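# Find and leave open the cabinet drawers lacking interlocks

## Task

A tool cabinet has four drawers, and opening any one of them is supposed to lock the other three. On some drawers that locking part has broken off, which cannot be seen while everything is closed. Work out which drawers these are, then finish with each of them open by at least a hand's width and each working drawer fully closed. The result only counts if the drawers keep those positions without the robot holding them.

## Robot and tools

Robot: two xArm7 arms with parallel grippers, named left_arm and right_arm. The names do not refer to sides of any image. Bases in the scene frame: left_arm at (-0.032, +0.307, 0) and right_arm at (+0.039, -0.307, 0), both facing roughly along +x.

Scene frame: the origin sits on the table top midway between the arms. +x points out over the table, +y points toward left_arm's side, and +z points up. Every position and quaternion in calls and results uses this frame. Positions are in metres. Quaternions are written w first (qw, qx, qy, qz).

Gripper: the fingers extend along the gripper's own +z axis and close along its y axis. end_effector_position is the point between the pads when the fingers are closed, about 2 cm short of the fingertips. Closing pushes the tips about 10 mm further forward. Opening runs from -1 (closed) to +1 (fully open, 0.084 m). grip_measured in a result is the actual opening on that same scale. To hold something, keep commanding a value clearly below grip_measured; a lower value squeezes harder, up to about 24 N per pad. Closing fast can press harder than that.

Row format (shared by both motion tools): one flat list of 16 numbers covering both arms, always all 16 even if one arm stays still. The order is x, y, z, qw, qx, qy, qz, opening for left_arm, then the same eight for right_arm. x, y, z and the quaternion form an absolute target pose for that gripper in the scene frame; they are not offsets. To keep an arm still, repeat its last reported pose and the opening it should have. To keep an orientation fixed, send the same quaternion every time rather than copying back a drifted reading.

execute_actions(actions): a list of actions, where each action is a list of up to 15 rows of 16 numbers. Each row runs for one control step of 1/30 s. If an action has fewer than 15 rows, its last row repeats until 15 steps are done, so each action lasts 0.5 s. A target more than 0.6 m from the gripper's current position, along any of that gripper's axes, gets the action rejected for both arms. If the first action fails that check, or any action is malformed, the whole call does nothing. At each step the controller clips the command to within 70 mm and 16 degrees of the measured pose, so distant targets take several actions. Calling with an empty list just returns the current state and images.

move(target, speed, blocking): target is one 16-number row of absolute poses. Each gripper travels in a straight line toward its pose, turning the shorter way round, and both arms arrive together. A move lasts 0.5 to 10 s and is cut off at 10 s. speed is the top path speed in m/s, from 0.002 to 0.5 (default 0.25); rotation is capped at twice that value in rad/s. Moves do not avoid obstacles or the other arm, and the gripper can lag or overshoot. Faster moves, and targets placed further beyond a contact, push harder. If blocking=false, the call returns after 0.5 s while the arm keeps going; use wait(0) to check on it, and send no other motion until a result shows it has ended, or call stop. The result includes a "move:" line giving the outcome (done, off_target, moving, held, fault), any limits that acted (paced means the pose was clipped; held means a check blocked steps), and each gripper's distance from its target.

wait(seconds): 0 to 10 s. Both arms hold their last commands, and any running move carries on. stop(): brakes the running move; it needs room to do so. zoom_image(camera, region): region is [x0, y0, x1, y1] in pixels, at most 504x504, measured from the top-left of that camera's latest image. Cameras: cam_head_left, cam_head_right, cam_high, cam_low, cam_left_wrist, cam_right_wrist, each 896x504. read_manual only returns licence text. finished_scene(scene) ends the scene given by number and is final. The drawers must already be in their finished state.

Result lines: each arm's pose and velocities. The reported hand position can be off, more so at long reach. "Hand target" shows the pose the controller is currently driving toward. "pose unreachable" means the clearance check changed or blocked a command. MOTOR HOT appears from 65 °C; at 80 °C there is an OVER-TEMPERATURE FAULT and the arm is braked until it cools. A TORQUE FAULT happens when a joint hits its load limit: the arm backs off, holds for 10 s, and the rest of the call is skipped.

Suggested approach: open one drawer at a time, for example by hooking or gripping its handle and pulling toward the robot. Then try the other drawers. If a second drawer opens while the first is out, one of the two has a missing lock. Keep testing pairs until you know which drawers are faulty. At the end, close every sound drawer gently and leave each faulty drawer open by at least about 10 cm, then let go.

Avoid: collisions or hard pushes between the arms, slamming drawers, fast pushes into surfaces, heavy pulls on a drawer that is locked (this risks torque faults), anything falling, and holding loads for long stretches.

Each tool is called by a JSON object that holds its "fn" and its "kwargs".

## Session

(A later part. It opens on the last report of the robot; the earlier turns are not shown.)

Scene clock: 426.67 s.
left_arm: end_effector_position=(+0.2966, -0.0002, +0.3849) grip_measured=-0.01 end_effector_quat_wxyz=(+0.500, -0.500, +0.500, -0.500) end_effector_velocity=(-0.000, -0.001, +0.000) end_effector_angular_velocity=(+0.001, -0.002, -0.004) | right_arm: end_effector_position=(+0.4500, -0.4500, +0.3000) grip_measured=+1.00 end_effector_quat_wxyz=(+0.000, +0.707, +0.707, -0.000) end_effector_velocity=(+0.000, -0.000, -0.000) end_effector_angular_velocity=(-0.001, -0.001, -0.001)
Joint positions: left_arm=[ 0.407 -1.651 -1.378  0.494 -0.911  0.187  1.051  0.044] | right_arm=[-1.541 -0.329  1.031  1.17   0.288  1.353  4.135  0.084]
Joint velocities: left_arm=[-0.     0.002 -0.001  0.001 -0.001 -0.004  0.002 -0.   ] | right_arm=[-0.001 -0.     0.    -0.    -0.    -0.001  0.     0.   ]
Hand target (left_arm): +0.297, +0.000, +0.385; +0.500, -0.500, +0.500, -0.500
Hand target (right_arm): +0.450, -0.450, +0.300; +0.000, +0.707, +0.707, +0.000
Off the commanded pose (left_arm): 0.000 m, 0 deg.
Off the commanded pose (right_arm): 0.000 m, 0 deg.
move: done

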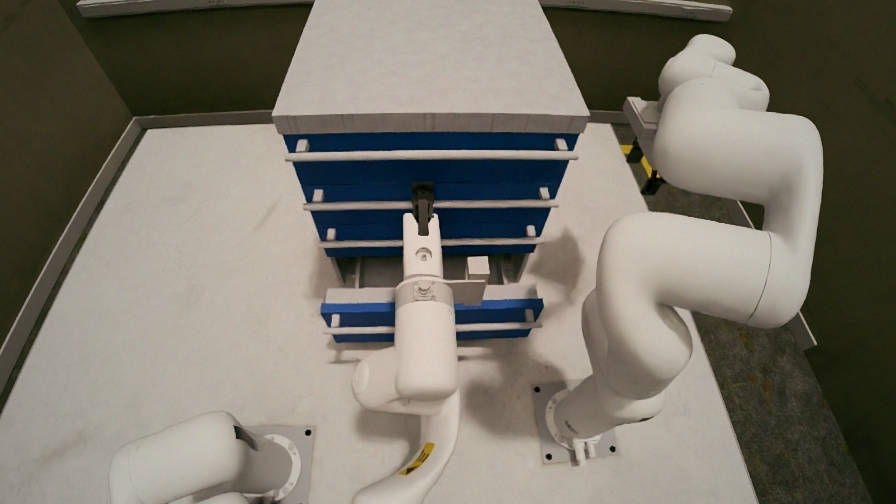

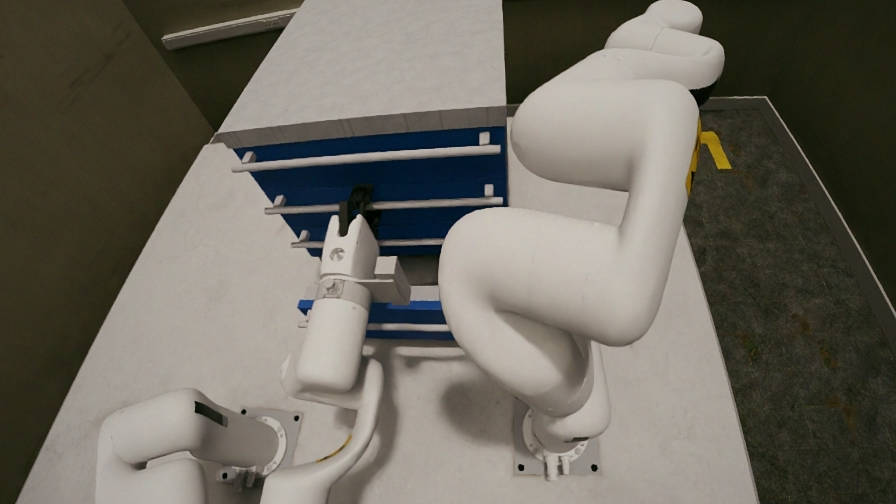

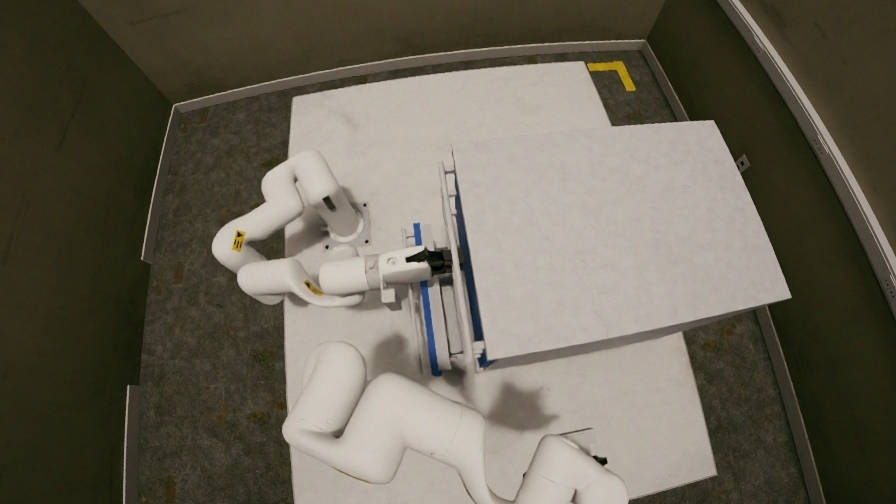

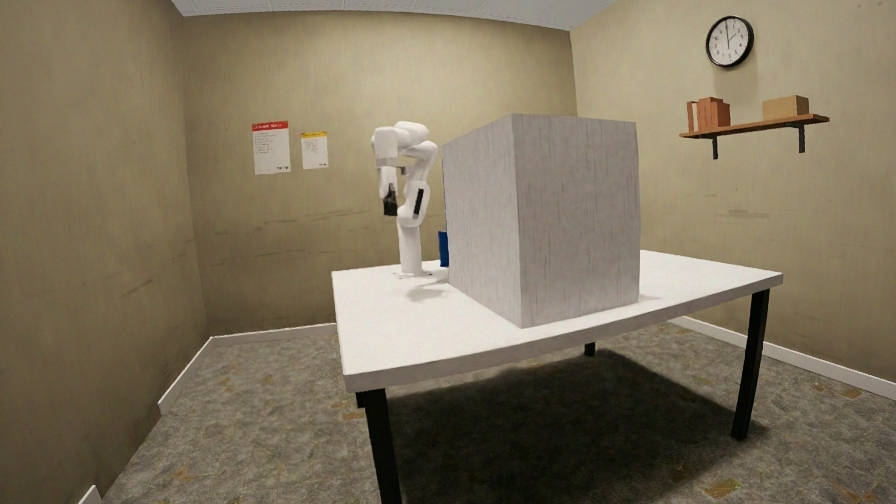

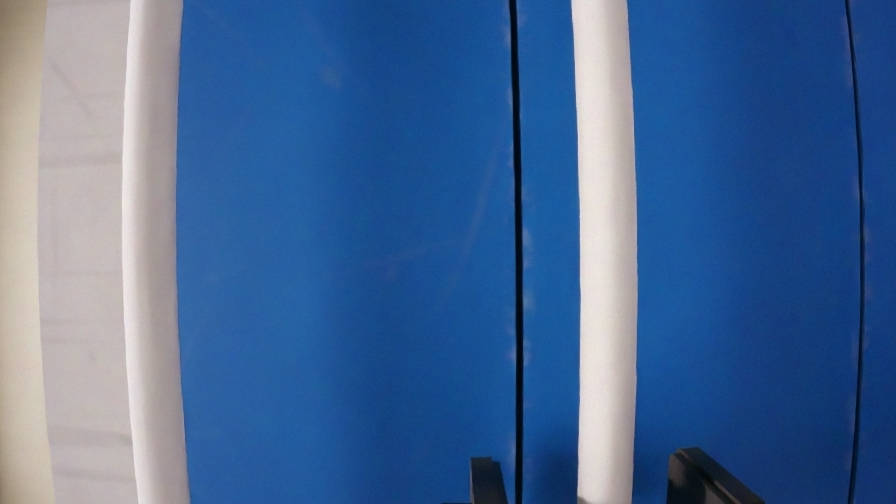

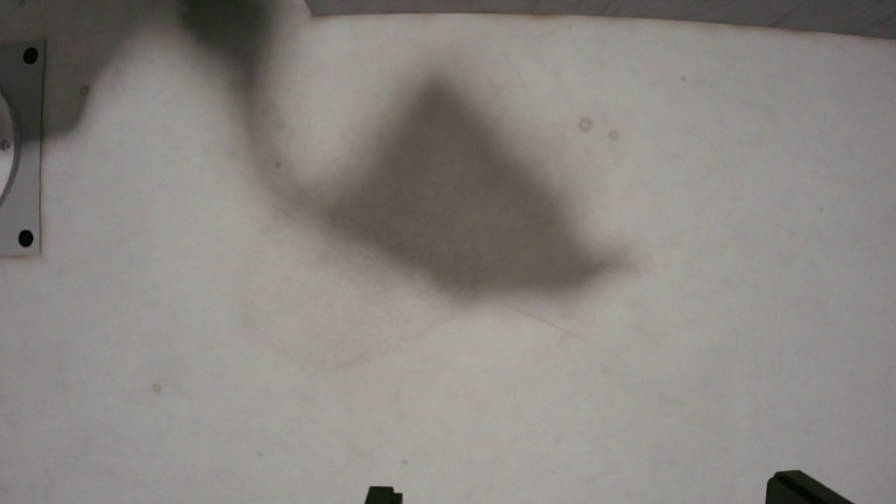

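Grip, then tug 10 mm, all in one call.

{"fn": "execute_actions", "kwargs": {"actions": [[[0.297,0,0.385,-0.5,0.5,-0.5,0.5,-0.6,0.45,-0.45,0.30,0,0.707,0.707,0,1],[0.297,0,0.385,-0.5,0.5,-0.5,0.5,-0.6,0.45,-0.45,0.30,0,0.707,0.707,0,1],[0.297,0,0.385,-0.5,0.5,-0.5,0.5,-0.6,0.45,-0.45,0.30,0,0.707,0.707,0,1],[0.297,0,0.385,-0.5,0.5,-0.5,0.5,-0.6,0.45,-0.45,0.30,0,0.707,0.707,0,1],[0.297,0,0.385,-0.5,0.5,-0.5,0.5,-0.6,0.45,-0.45,0.30,0,0.707,0.707,0,1],[0.297,0,0.385,-0.5,0.5,-0.5,0.5,-0.6,0.45,-0.45,0.30,0,0.707,0.707,0,1],[0.297,0,0.385,-0.5,0.5,-0.5,0.5,-0.7,0.45,-0.45,0.30,0,0.707,0.707,0,1],[0.297,0,0.385,-0.5,0.5,-0.5,0.5,-0.8,0.45,-0.45,0.30,0,0.707,0.707,0,1],[0.297,0,0.385,-0.5,0.5,-0.5,0.5,-1,0.45,-0.45,0.30,0,0.707,0.707,0,1]],[[0.296,0,0.385,-0.5,0.5,-0.5,0.5,-1,0.45,-0.45,0.30,0,0.707,0.707,0,1],[0.295,0,0.385,-0.5,0.5,-0.5,0.5,-1,0.45,-0.45,0.30,0,0.707,0.707,0,1],[0.294,0,0.385,-0.5,0.5,-0.5,0.5,-1,0.45,-0.45,0.30,0,0.707,0.707,0,1],[0.293,0,0.385,-0.5,0.5,-0.5,0.5,-1,0.45,-0.45,0.30,0,0.707,0.707,0,1],[0.292,0,0.385,-0.5,0.5,-0.5,0.5,-1,0.45,-0.45,0.30,0,0.707,0.707,0,1],[0.291,0,0.385,-0.5,0.5,-0.5,0.5,-1,0.45,-0.45,0.30,0,0.707,0.707,0,1],[0.290,0,0.385,-0.5,0.5,-0.5,0.5,-1,0.45,-0.45,0.30,0,0.707,0.707,0,1],[0.289,0,0.385,-0.5,0.5,-0.5,0.5,-1,0.45,-0.45,0.30,0,0.707,0.707,0,1],[0.288,0,0.385,-0.5,0.5,-0.5,0.5,-1,0.45,-0.45,0.30,0,0.707,0.707,0,1],[0.287,0,0.385,-0.5,0.5,-0.5,0.5,-1,0.45,-0.45,0.30,0,0.707,0.707,0,1]]]}}

Scene clock: 449.33 s.
left_arm: end_effector_position=(+0.2872, +0.0000, +0.3848) grip_measured=-0.74 end_effector_quat_wxyz=(+0.500, -0.500, +0.500, -0.500) end_effector_velocity=(-0.000, +0.000, +0.000) end_effector_angular_velocity=(-0.001, +0.001, +0.004) | right_arm: end_effector_position=(+0.4500, -0.4500, +0.3000) grip_measured=+1.00 end_effector_quat_wxyz=(+0.000, +0.707, +0.707, +0.000) end_effector_velocity=(-0.000, -0.001, +0.000) end_effector_angular_velocity=(-0.001, -0.000, -0.001)
Joint positions: left_arm=[ 0.374 -1.686 -1.37   0.482 -0.899  0.227  1.035  0.011] | right_arm=[-1.541 -0.329  1.031  1.17   0.288  1.353  4.135  0.084]
Joint velocities: left_arm=[ 0.001 -0.006  0.003  0.002  0.003  0.009 -0.004 -0.   ] | right_arm=[-0.002 -0.    -0.     0.001 -0.    -0.    -0.001  0.   ]
Hand target (left_arm): +0.287, -0.000, +0.385; +0.500, -0.500, +0.500, -0.500
Hand target (right_arm): +0.450, -0.450, +0.300; +0.000, +0.707, +0.707, +0.000
Off the commanded pose (left_arm): 0.000 m, 0 deg.
Off the commanded pose (right_arm): 0.000 m, 0 deg.

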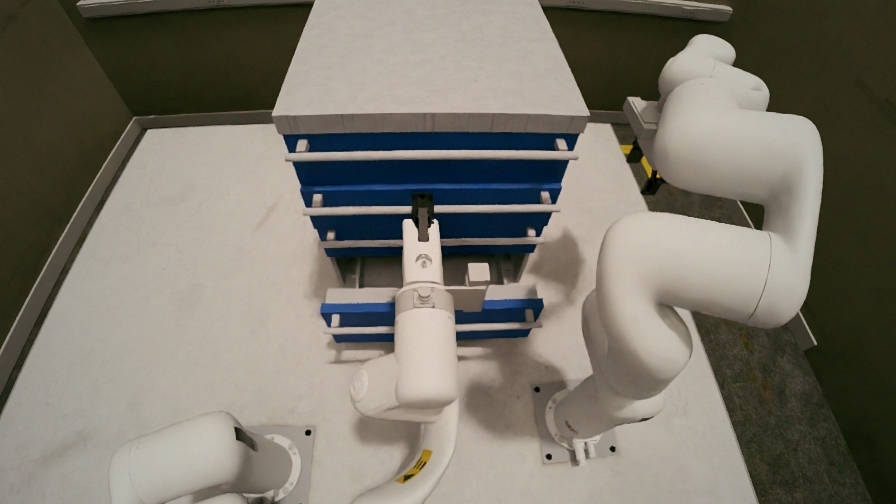

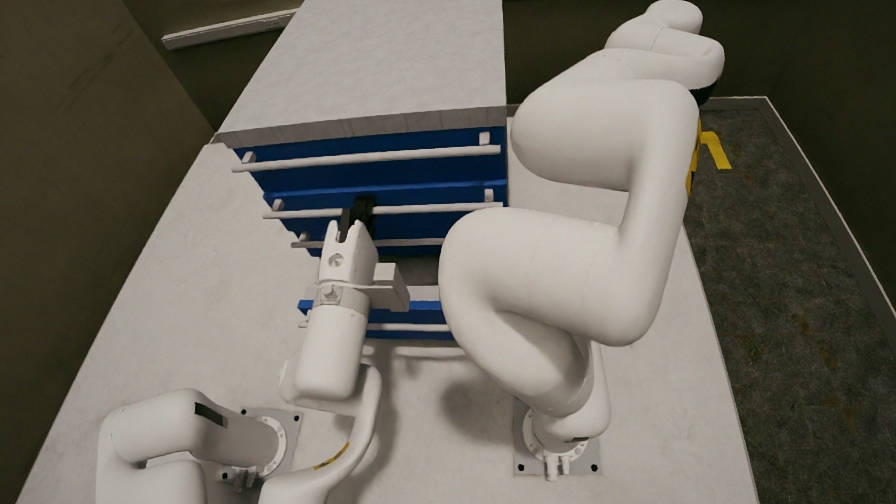

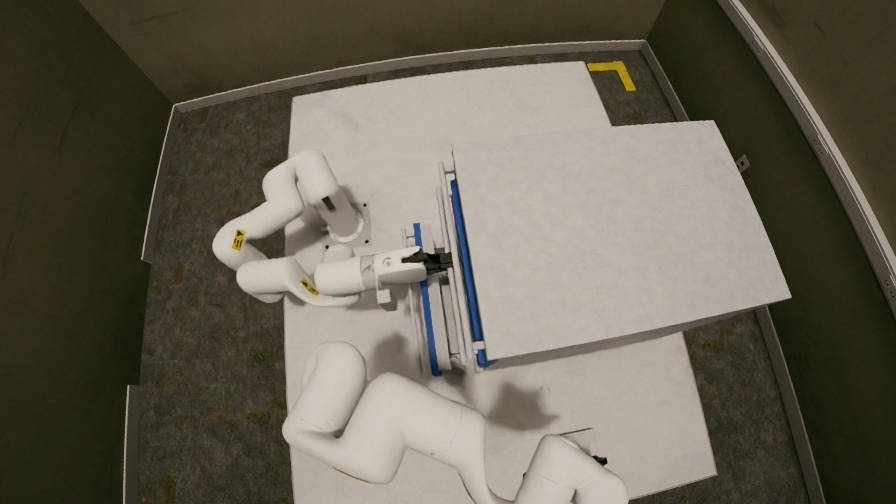

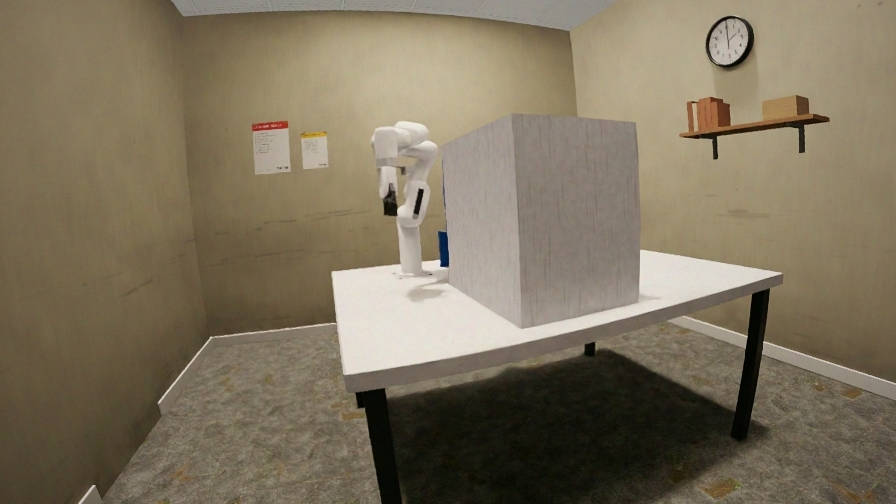

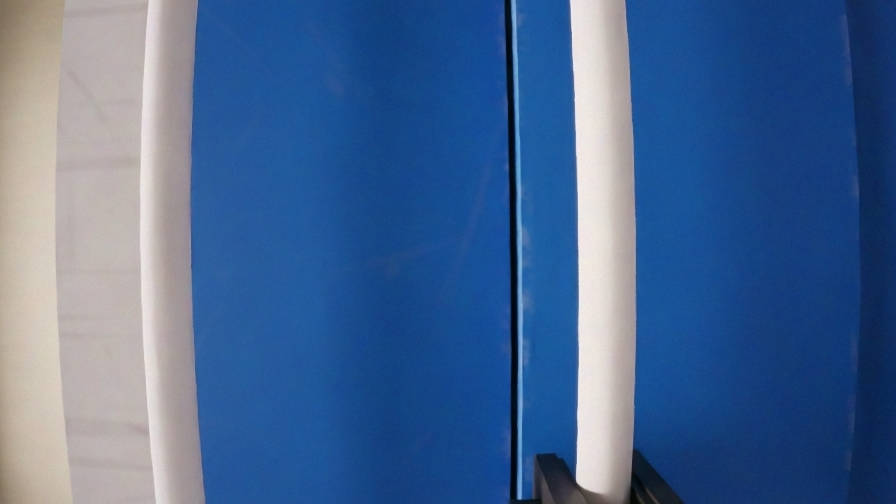

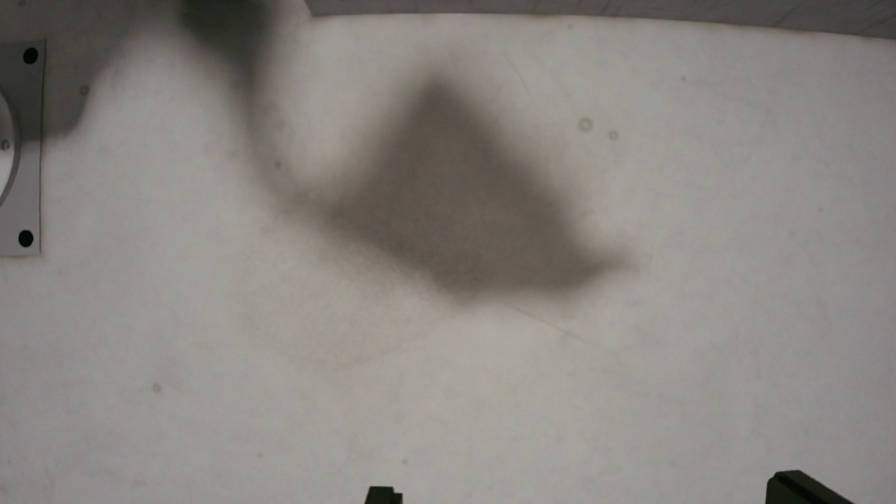

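{"fn": "move", "kwargs": {"target": [0.18,0,0.385,-0.5,0.5,-0.5,0.5,-1,0.45,-0.45,0.30,0,0.707,0.707,0,1], "speed": 0.08}}

{"fn": "zoom_image", "kwargs": {"camera": "cam_head_left", "region": [280, 150, 600, 330]}}

Scene clock: 457.43 s.
left_arm: end_effector_position=(+0.1807, -0.0002, +0.3850) grip_measured=-0.74 end_effector_quat_wxyz=(+0.500, -0.500, +0.500, -0.500) end_effector_velocity=(-0.000, -0.000, +0.000) end_effector_angular_velocity=(+0.001, -0.001, +0.001) | right_arm: end_effector_position=(+0.4500, -0.4500, +0.3000) grip_measured=+1.00 end_effector_quat_wxyz=(+0.000, +0.707, +0.707, +0.000) end_effector_velocity=(-0.000, +0.000, -0.000) end_effector_angular_velocity=(+0.000, +0.001, -0.000)
Joint positions: left_arm=[ 0.026 -1.982 -1.298  0.435 -0.694  0.657  0.872  0.012] | right_arm=[-1.541 -0.329  1.031  1.17   0.288  1.353  4.135  0.084]
Joint velocities: left_arm=[-0.    -0.002 -0.     0.001  0.002  0.002 -0.001  0.   ] | right_arm=[-0.    -0.     0.     0.     0.     0.001  0.    -0.   ]
Hand target (left_arm): +0.180, -0.000, +0.385; +0.500, -0.500, +0.500, -0.500
Hand target (right_arm): +0.450, -0.450, +0.300; -0.000, +0.707, +0.707, +0.000
Off the commanded pose (left_arm): 0.001 m, 0 deg.
Off the commanded pose (right_arm): 0.000 m, 0 deg.
move: done

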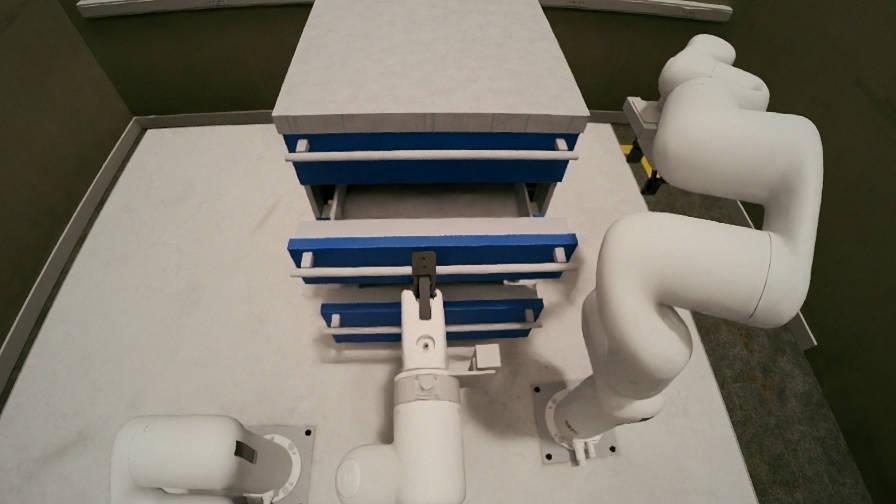

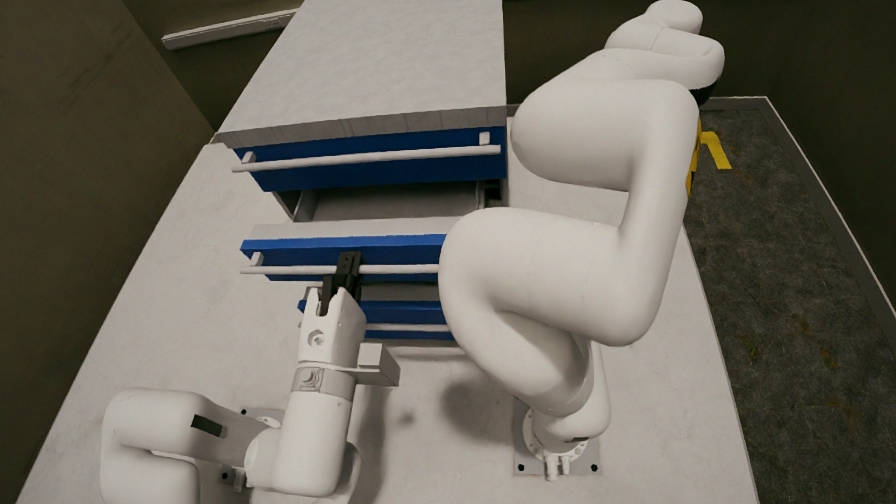

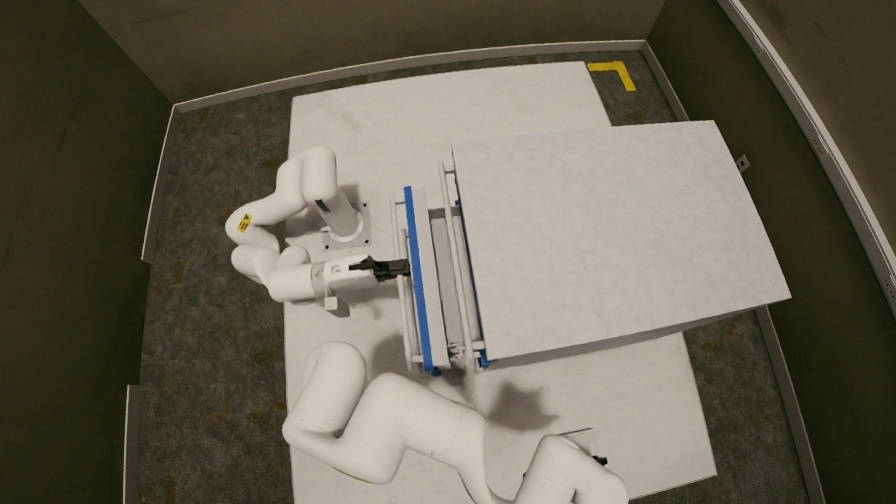

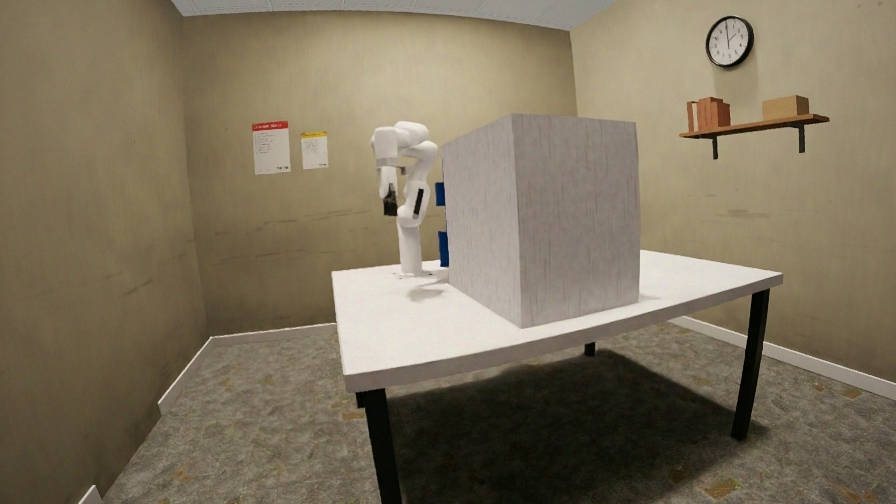

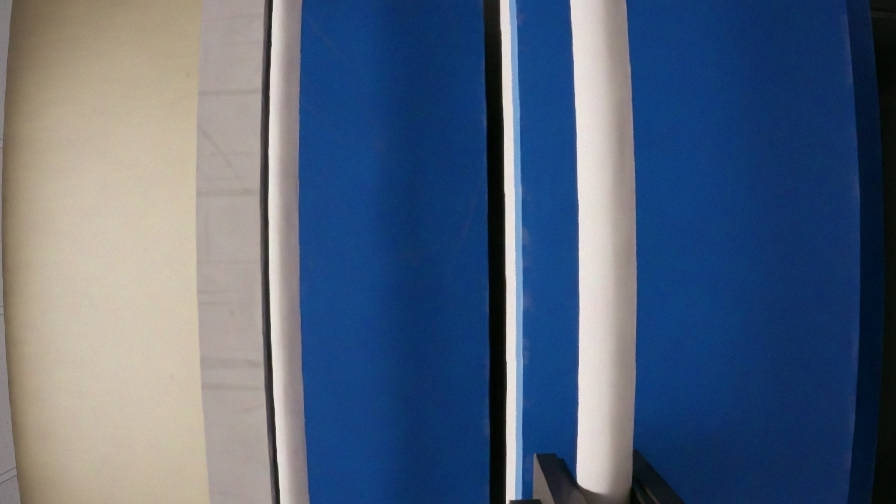

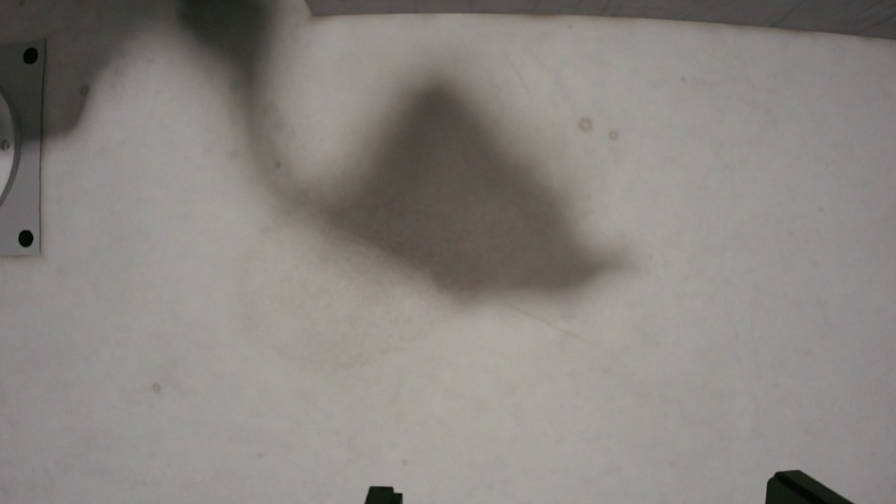

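Region (280, 150, 600, 330) of cam_head_left's 896x504 image, scaled by 1.575, with more detail than that image has; it fills the top 284 rows of this view, and the rest is white.

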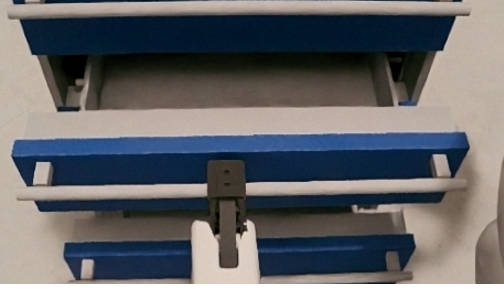

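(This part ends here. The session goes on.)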